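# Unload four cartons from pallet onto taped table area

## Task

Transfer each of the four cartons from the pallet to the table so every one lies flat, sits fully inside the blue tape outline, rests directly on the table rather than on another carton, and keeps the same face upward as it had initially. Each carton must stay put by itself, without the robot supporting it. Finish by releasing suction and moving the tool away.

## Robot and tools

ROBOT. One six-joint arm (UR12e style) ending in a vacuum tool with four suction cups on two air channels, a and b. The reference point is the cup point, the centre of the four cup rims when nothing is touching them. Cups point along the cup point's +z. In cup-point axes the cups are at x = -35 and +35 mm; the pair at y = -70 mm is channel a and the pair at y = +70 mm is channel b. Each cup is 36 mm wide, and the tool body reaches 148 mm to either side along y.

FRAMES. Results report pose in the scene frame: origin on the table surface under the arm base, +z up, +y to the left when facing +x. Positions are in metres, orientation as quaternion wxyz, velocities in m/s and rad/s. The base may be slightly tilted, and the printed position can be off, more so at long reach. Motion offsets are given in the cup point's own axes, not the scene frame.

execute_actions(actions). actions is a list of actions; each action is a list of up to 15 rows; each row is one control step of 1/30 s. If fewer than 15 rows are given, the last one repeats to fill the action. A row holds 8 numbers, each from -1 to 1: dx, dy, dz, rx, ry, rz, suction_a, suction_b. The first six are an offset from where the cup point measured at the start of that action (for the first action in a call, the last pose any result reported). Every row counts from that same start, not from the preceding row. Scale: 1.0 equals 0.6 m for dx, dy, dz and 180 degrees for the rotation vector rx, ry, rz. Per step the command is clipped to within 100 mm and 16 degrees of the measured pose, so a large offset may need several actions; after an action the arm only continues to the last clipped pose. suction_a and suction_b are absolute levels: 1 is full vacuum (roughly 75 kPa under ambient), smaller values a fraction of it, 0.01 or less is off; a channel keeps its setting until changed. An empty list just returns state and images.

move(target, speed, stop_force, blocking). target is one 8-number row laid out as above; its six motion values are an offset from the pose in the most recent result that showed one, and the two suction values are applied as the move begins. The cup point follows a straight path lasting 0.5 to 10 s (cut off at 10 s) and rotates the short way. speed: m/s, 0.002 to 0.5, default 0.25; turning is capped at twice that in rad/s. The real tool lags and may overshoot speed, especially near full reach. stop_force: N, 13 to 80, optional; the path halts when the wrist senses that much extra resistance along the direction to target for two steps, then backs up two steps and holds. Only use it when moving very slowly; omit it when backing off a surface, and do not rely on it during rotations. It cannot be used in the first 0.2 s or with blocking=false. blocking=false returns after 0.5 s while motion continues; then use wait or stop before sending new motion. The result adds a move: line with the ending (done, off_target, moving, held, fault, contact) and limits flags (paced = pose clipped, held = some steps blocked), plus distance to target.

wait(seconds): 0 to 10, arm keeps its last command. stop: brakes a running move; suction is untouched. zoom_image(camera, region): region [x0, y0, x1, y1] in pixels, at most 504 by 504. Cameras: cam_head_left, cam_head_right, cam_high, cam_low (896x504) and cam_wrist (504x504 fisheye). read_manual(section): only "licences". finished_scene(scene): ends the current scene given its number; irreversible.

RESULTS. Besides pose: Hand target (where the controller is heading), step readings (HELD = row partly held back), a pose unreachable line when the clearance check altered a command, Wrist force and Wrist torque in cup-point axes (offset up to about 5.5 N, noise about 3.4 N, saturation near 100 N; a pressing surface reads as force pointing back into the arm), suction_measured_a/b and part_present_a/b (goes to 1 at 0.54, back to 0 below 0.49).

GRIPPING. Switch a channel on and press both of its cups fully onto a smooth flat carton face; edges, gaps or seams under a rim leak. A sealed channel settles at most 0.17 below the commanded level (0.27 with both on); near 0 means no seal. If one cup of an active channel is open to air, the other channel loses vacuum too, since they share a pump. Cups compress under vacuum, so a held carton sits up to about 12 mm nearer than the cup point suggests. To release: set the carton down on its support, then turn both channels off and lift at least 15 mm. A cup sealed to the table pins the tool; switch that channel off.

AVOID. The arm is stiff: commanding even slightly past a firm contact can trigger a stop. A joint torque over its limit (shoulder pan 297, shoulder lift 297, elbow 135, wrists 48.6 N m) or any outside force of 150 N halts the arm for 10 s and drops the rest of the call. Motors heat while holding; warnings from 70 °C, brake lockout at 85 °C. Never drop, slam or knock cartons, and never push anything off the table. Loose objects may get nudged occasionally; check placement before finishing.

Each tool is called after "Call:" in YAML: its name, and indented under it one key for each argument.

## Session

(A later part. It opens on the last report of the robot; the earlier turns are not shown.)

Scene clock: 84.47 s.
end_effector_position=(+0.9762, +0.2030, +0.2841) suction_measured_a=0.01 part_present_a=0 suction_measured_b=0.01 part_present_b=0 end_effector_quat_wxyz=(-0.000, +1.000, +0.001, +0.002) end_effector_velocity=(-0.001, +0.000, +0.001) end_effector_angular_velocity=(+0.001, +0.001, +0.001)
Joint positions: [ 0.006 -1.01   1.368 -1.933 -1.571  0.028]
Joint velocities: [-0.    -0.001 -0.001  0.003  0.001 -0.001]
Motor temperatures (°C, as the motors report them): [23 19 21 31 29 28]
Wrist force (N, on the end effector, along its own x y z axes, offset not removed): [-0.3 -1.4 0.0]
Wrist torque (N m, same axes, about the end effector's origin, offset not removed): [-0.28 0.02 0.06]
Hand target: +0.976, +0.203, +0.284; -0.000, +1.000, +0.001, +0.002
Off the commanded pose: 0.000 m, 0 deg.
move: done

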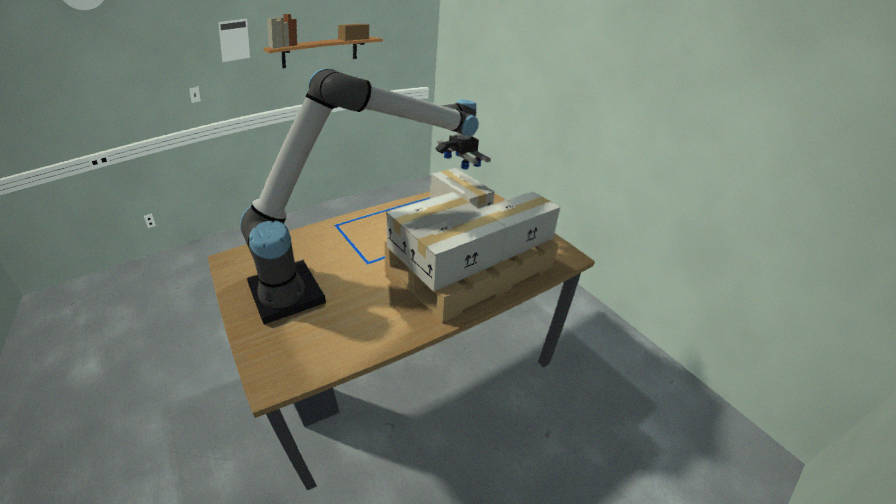

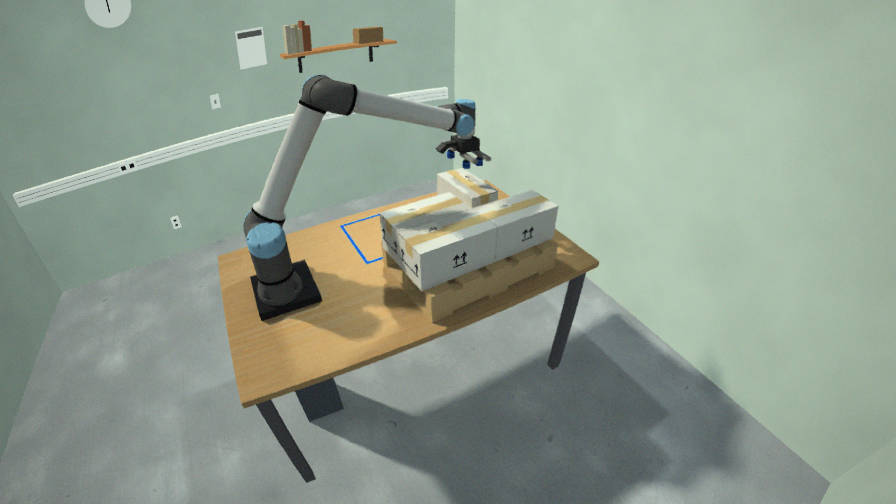

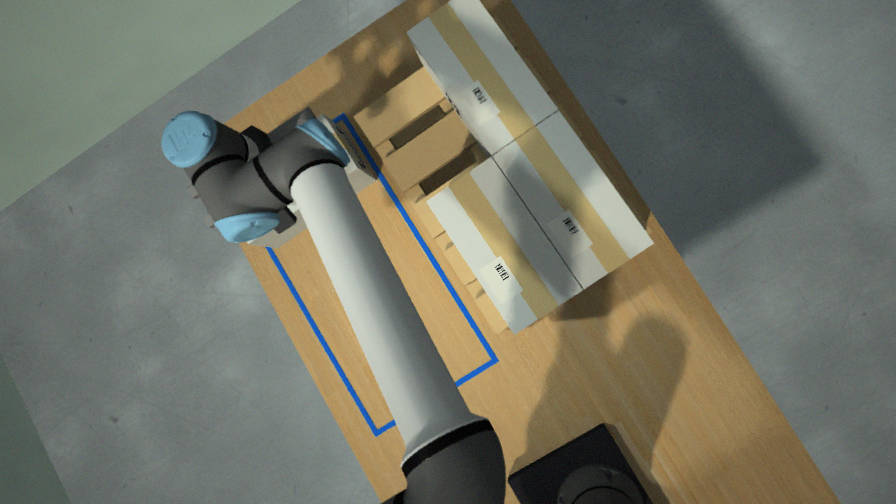

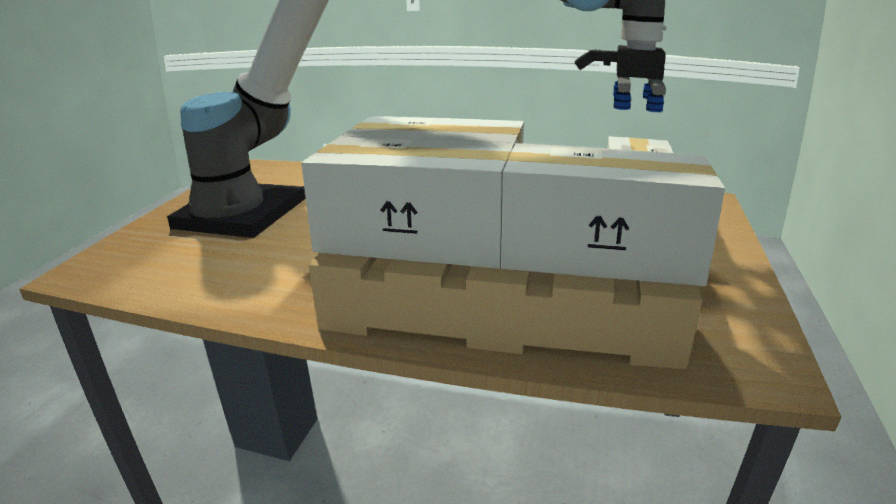

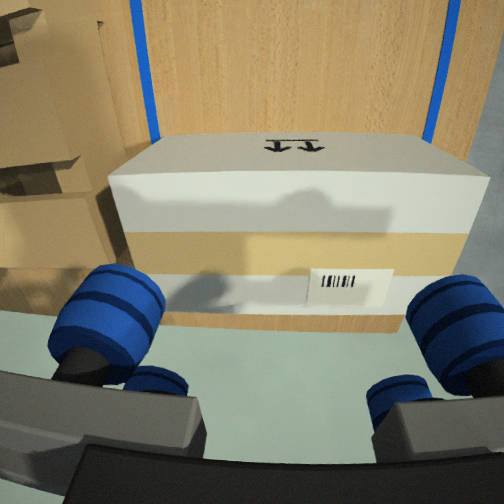

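Call:
move:
  target: [-0.632,0.545,-0.022,0,0,-0.5035,0,0]
  speed: 0.5

Scene clock: 90.40 s.
end_effector_position=(+0.5978, -0.1243, +0.2954) suction_measured_a=0.01 part_present_a=0 suction_measured_b=0.01 part_present_b=0 end_effector_quat_wxyz=(+0.001, +0.703, +0.711, +0.001) end_effector_velocity=(-0.002, -0.002, +0.001) end_effector_angular_velocity=(+0.003, -0.002, +0.009)
Joint positions: [-0.518 -1.625  2.14  -2.089 -1.57  -2.077]
Joint velocities: [-0.007 -0.004  0.003  0.001  0.004 -0.016]
Motor temperatures (°C, as the motors report them): [23 19 21 31 29 28]
Wrist force (N, on the end effector, along its own x y z axes, offset not removed): [0.2 -1.9 0.2]
Wrist torque (N m, same axes, about the end effector's origin, offset not removed): [-0.32 -0.16 0.19]
Hand target: +0.598, -0.125, +0.295; +0.001, +0.703, +0.712, +0.002
Off the commanded pose: 0.000 m, 0 deg.
move: done

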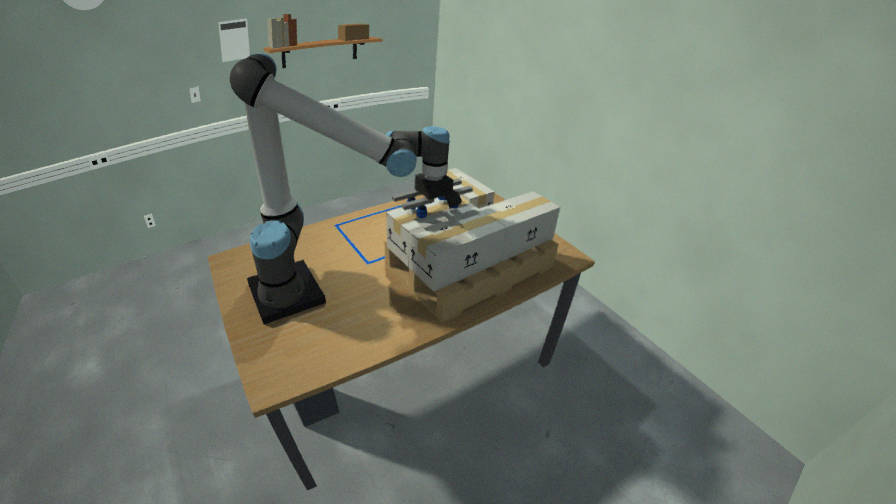

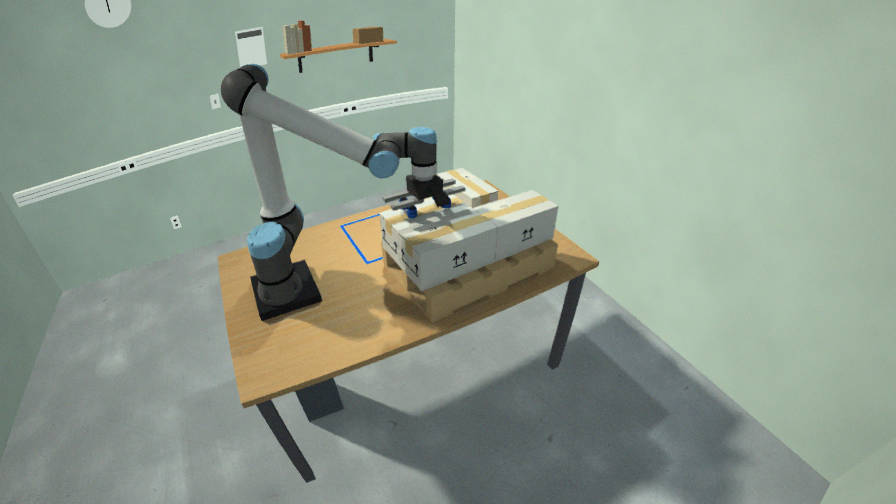

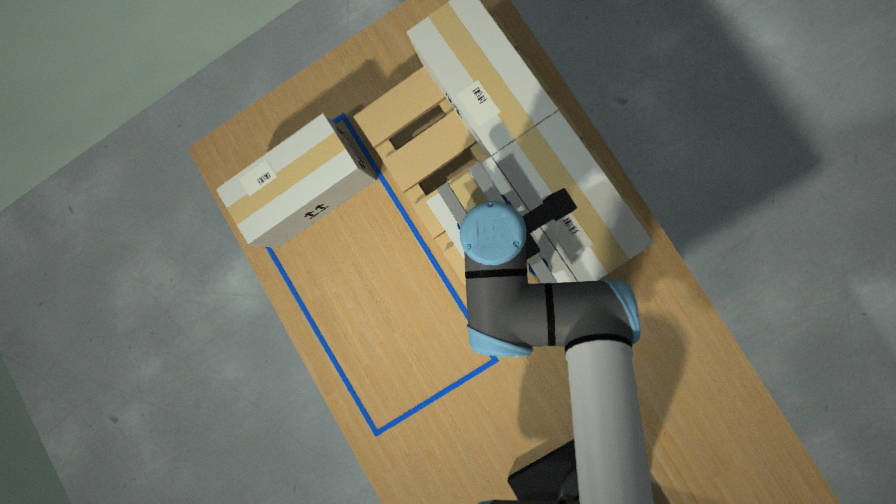

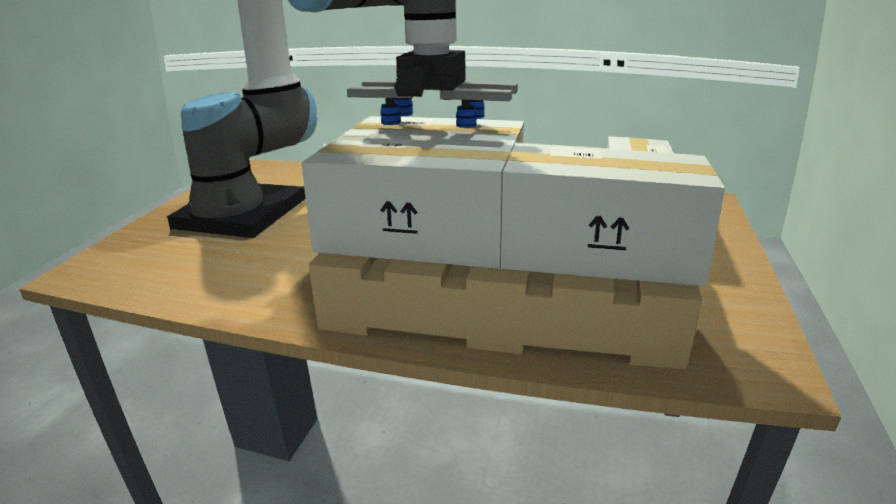

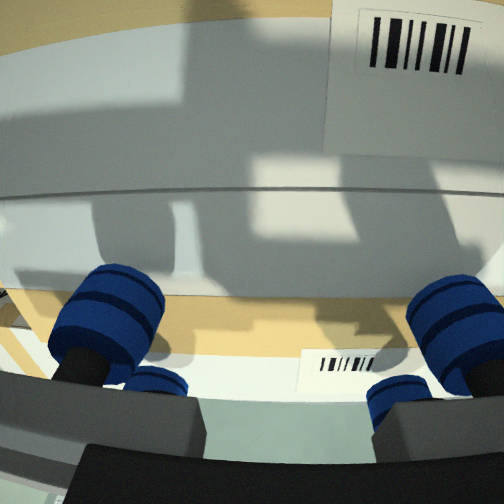

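Call:
move:
  target: [-0.016,-0.018,0.012,0,0,0,0,0]
  speed: 0.1

Scene clock: 98.33 s.
end_effector_position=(+0.5873, -0.1338, +0.2883) suction_measured_a=0.01 part_present_a=0 suction_measured_b=0.01 part_present_b=0 end_effector_quat_wxyz=(+0.001, +0.703, +0.711, +0.001) end_effector_velocity=(-0.001, -0.002, -0.001) end_effector_angular_velocity=(-0.001, +0.000, +0.000)
Joint positions: [-0.541 -1.632  2.161 -2.103 -1.57  -2.1  ]
Joint velocities: [-0.004 -0.001  0.003 -0.002 -0.001 -0.004]
Motor temperatures (°C, as the motors report them): [23 19 21 31 29 28]
Wrist force (N, on the end effector, along its own x y z axes, offset not removed): [0.7 -0.3 -4.8]
Wrist torque (N m, same axes, about the end effector's origin, offset not removed): [-0.07 -0.33 0.05]
Hand target: +0.587, -0.134, +0.288; +0.001, +0.703, +0.711, +0.001
Off the commanded pose: 0.000 m, 0 deg.
move: done

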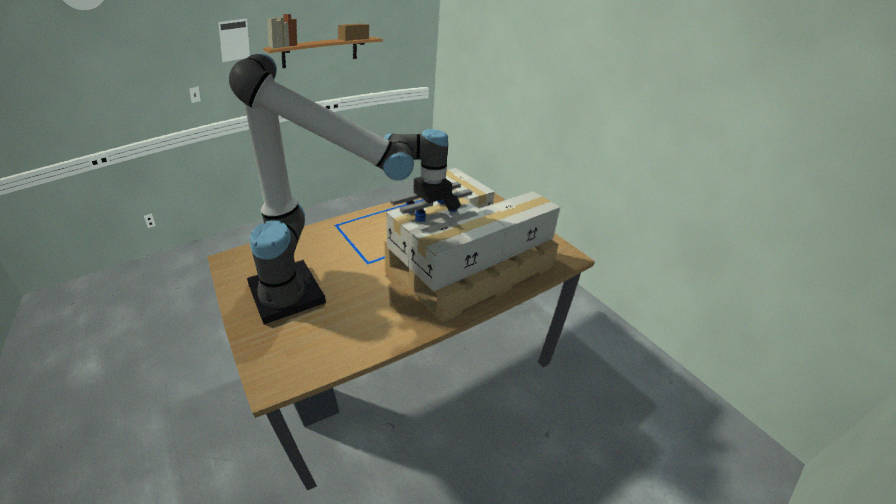

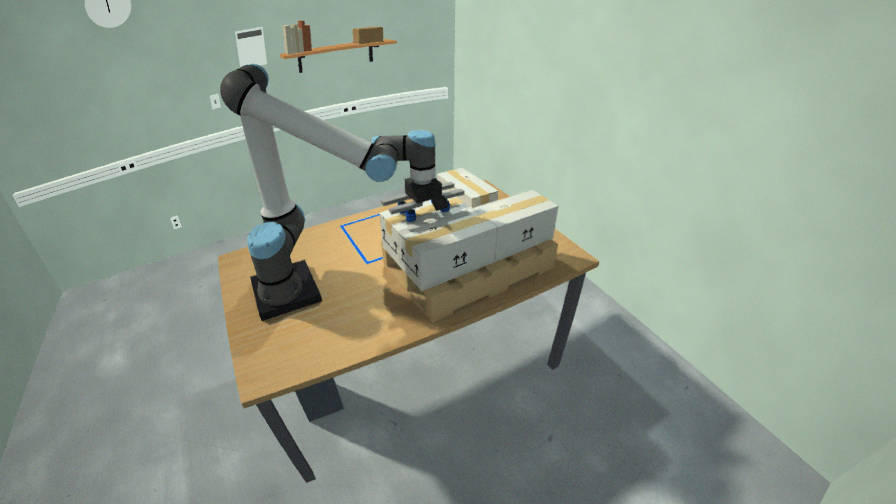

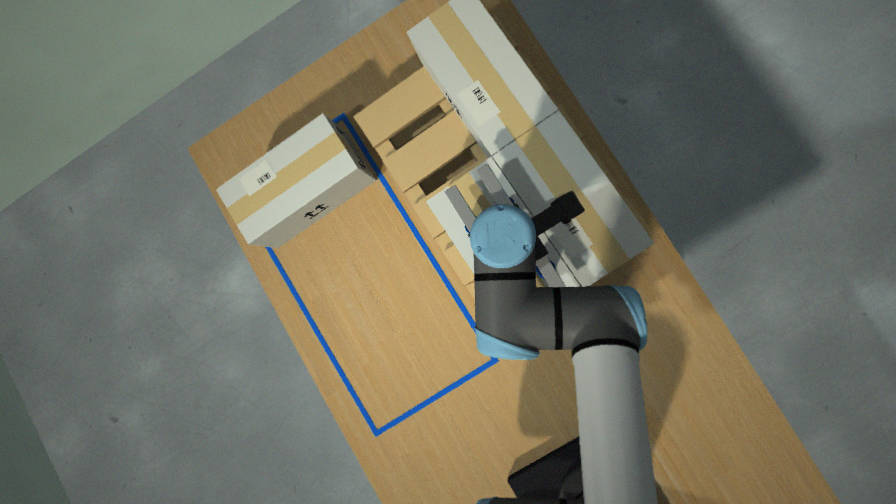

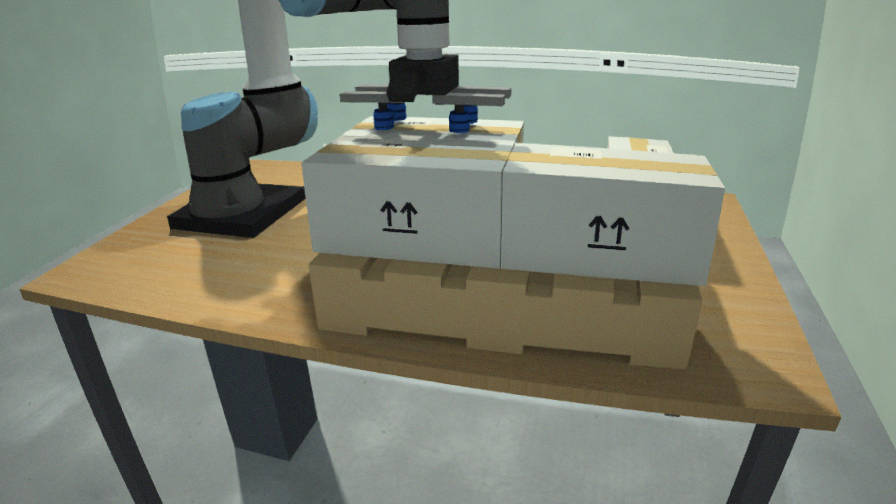

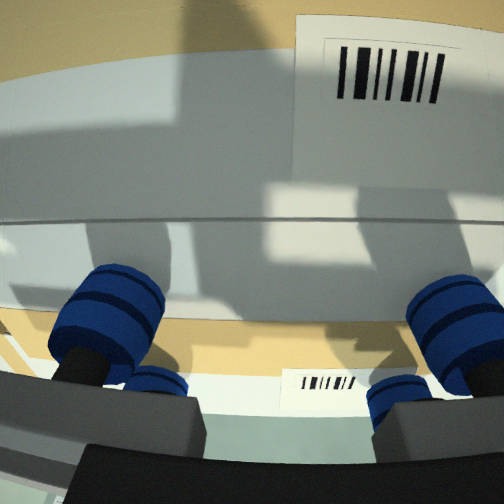

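Call:
execute_actions:
  actions:
    - [[0,0.002,0.004,0,0,0,0,0],[0,0.002,0.008,0,0,0,0,0],[0,0.002,0.012,0,0,0,0,0],[0,0.002,0.016,0,0,0,0,0],[0,0.002,0.02,0,0,0,0,0],[0,0.002,0.023,0,0,0,0,0],[0,0.002,0.026,0,0,0,1,1],[0,0.002,0.029,0,0,0,1,1]]

Call:
wait:
  seconds: 2

Scene clock: 105.97 s.
end_effector_position=(+0.5884, -0.1338, +0.2724) suction_measured_a=0.25 part_present_a=0 suction_measured_b=0.25 part_present_b=0 end_effector_quat_wxyz=(+0.001, +0.703, +0.711, +0.001) end_effector_velocity=(-0.000, +0.000, -0.013) end_effector_angular_velocity=(+0.002, +0.003, -0.000)
Joint positions: [-0.54  -1.614  2.177 -2.137 -1.57  -2.099]
Joint velocities: [ 0.     0.014  0.013 -0.024  0.     0.001]
Motor temperatures (°C, as the motors report them): [23 19 21 31 29 28]
Wrist force (N, on the end effector, along its own x y z axes, offset not removed): [-1.1 -1.3 2.0]
Wrist torque (N m, same axes, about the end effector's origin, offset not removed): [-0.16 -0.05 0.05]
Hand target: +0.589, -0.134, +0.271; +0.001, +0.703, +0.711, +0.001
Off the commanded pose: 0.001 m, 0 deg.
Step readings (end_effector_position):
0: (+0.5871, -0.1340, +0.2882)
1: (+0.5871, -0.1340, +0.2882)
2: (+0.5873, -0.1341, +0.2880)
4: (+0.5877, -0.1341, +0.2862)
8: (+0.5882, -0.1339, +0.2797)
15: end_effector_position above

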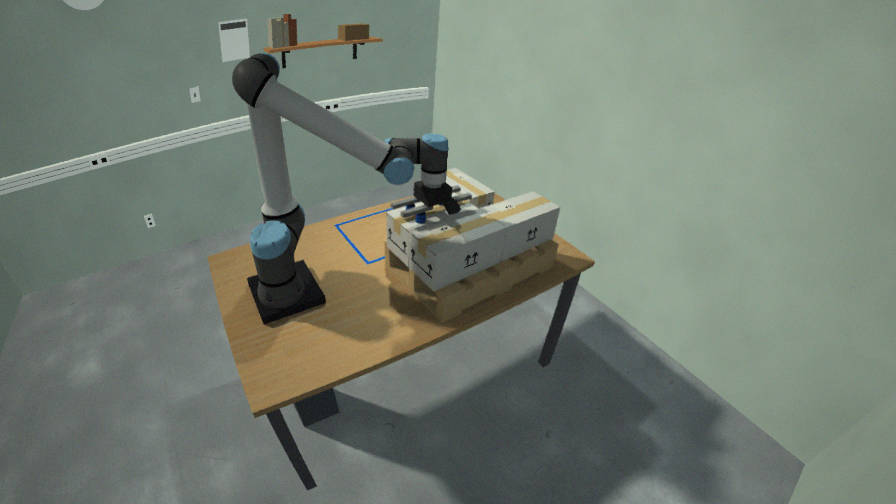

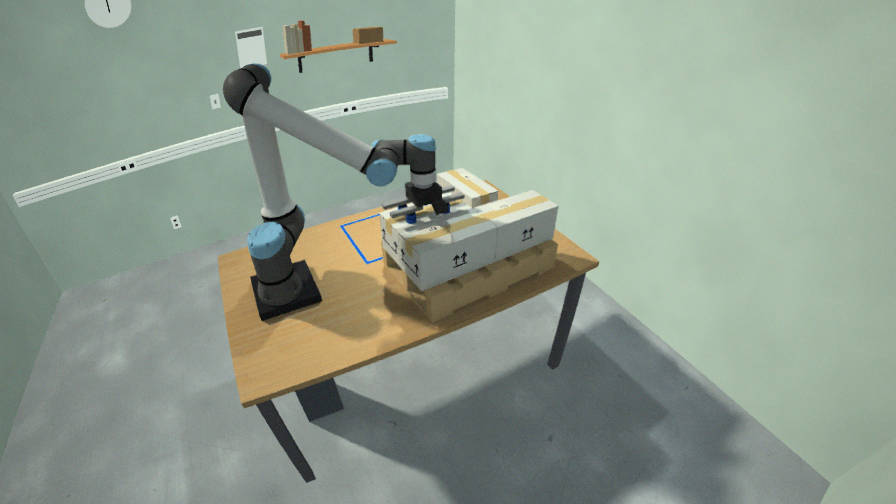

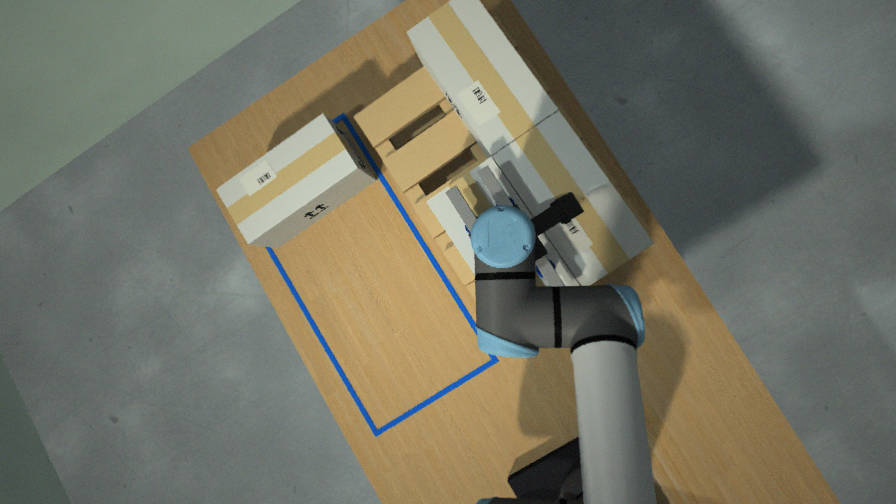

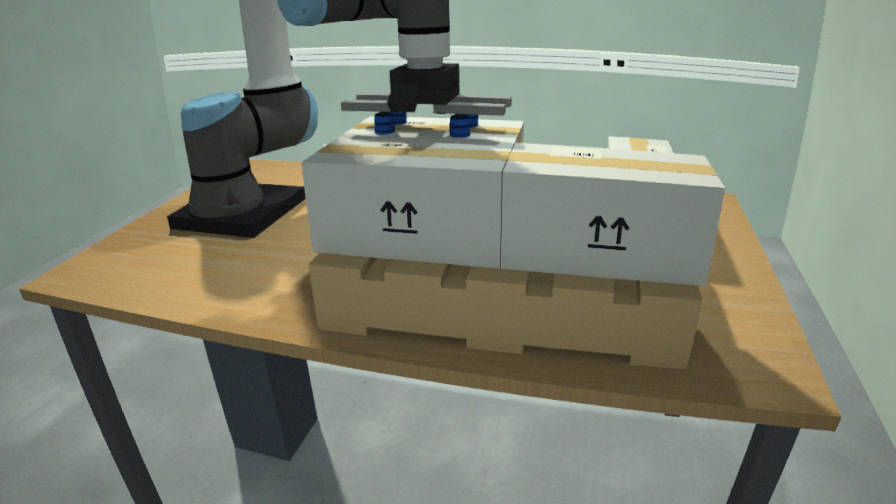

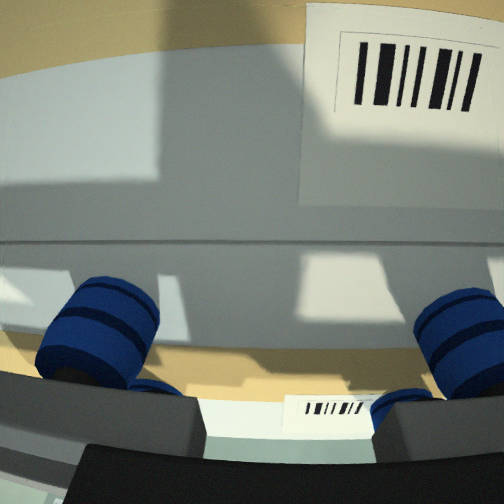

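Scene clock: 107.97 s.
end_effector_position=(+0.5886, -0.1338, +0.2710) suction_measured_a=0.76 part_present_a=1 suction_measured_b=0.76 part_present_b=1 end_effector_quat_wxyz=(+0.001, +0.703, +0.711, +0.001) end_effector_velocity=(-0.001, +0.001, -0.001) end_effector_angular_velocity=(+0.000, +0.002, +0.001)
Joint positions: [-0.54  -1.612  2.178 -2.14  -1.57  -2.099]
Joint velocities: [ 0.001  0.     0.002 -0.    -0.    -0.   ]
Motor temperatures (°C, as the motors report them): [23 19 21 31 29 28]
Wrist force (N, on the end effector, along its own x y z axes, offset not removed): [1.1 -2.0 18.9]
Wrist torque (N m, same axes, about the end effector's origin, offset not removed): [-0.70 -0.48 0.10]
Hand target: +0.589, -0.134, +0.271; +0.001, +0.703, +0.711, +0.001
Off the commanded pose: 0.000 m, 0 deg.
wait: 2.00 s; at rest by 0.17 s

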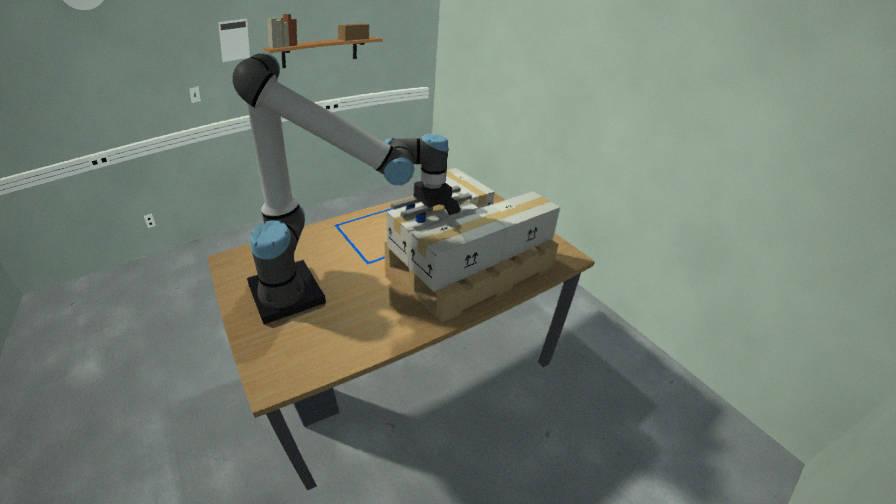

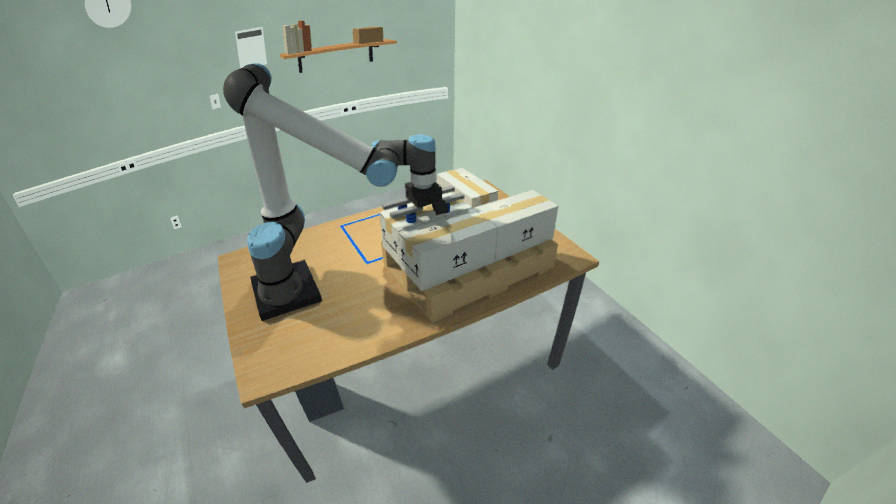

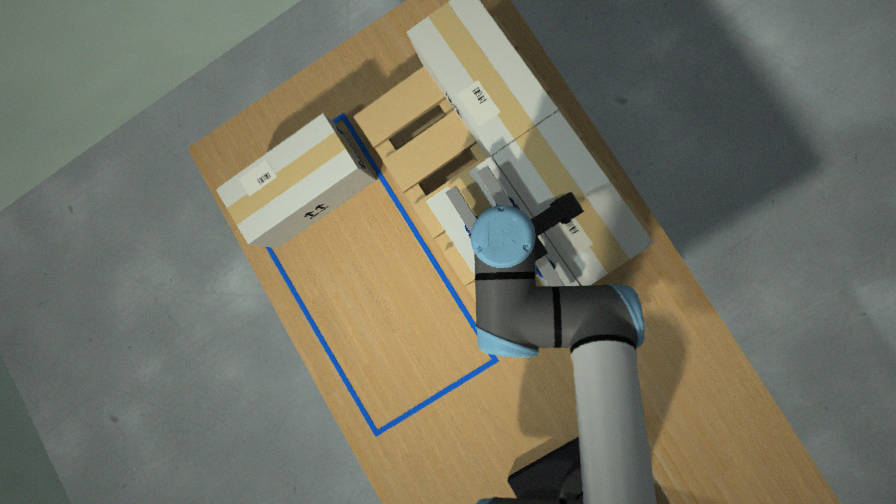

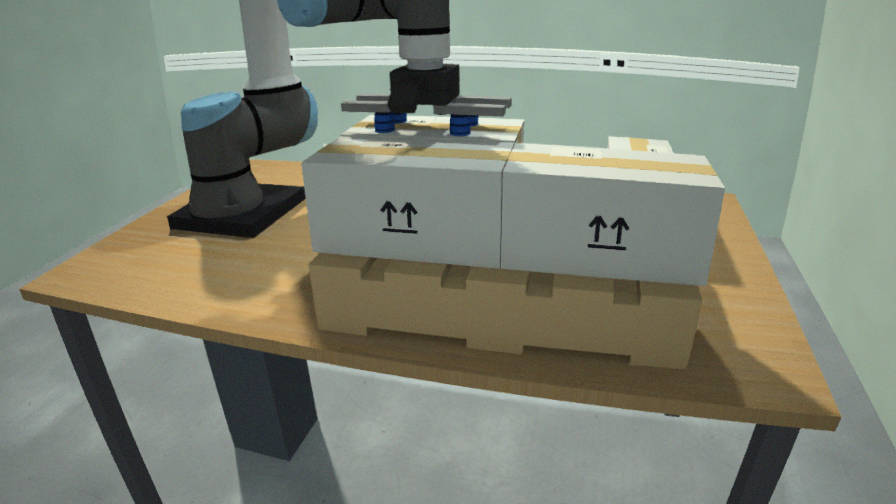

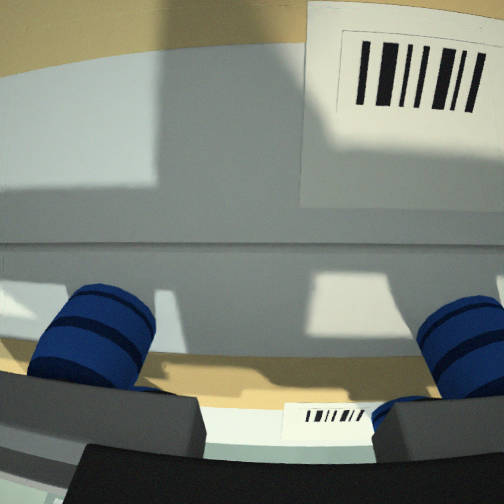

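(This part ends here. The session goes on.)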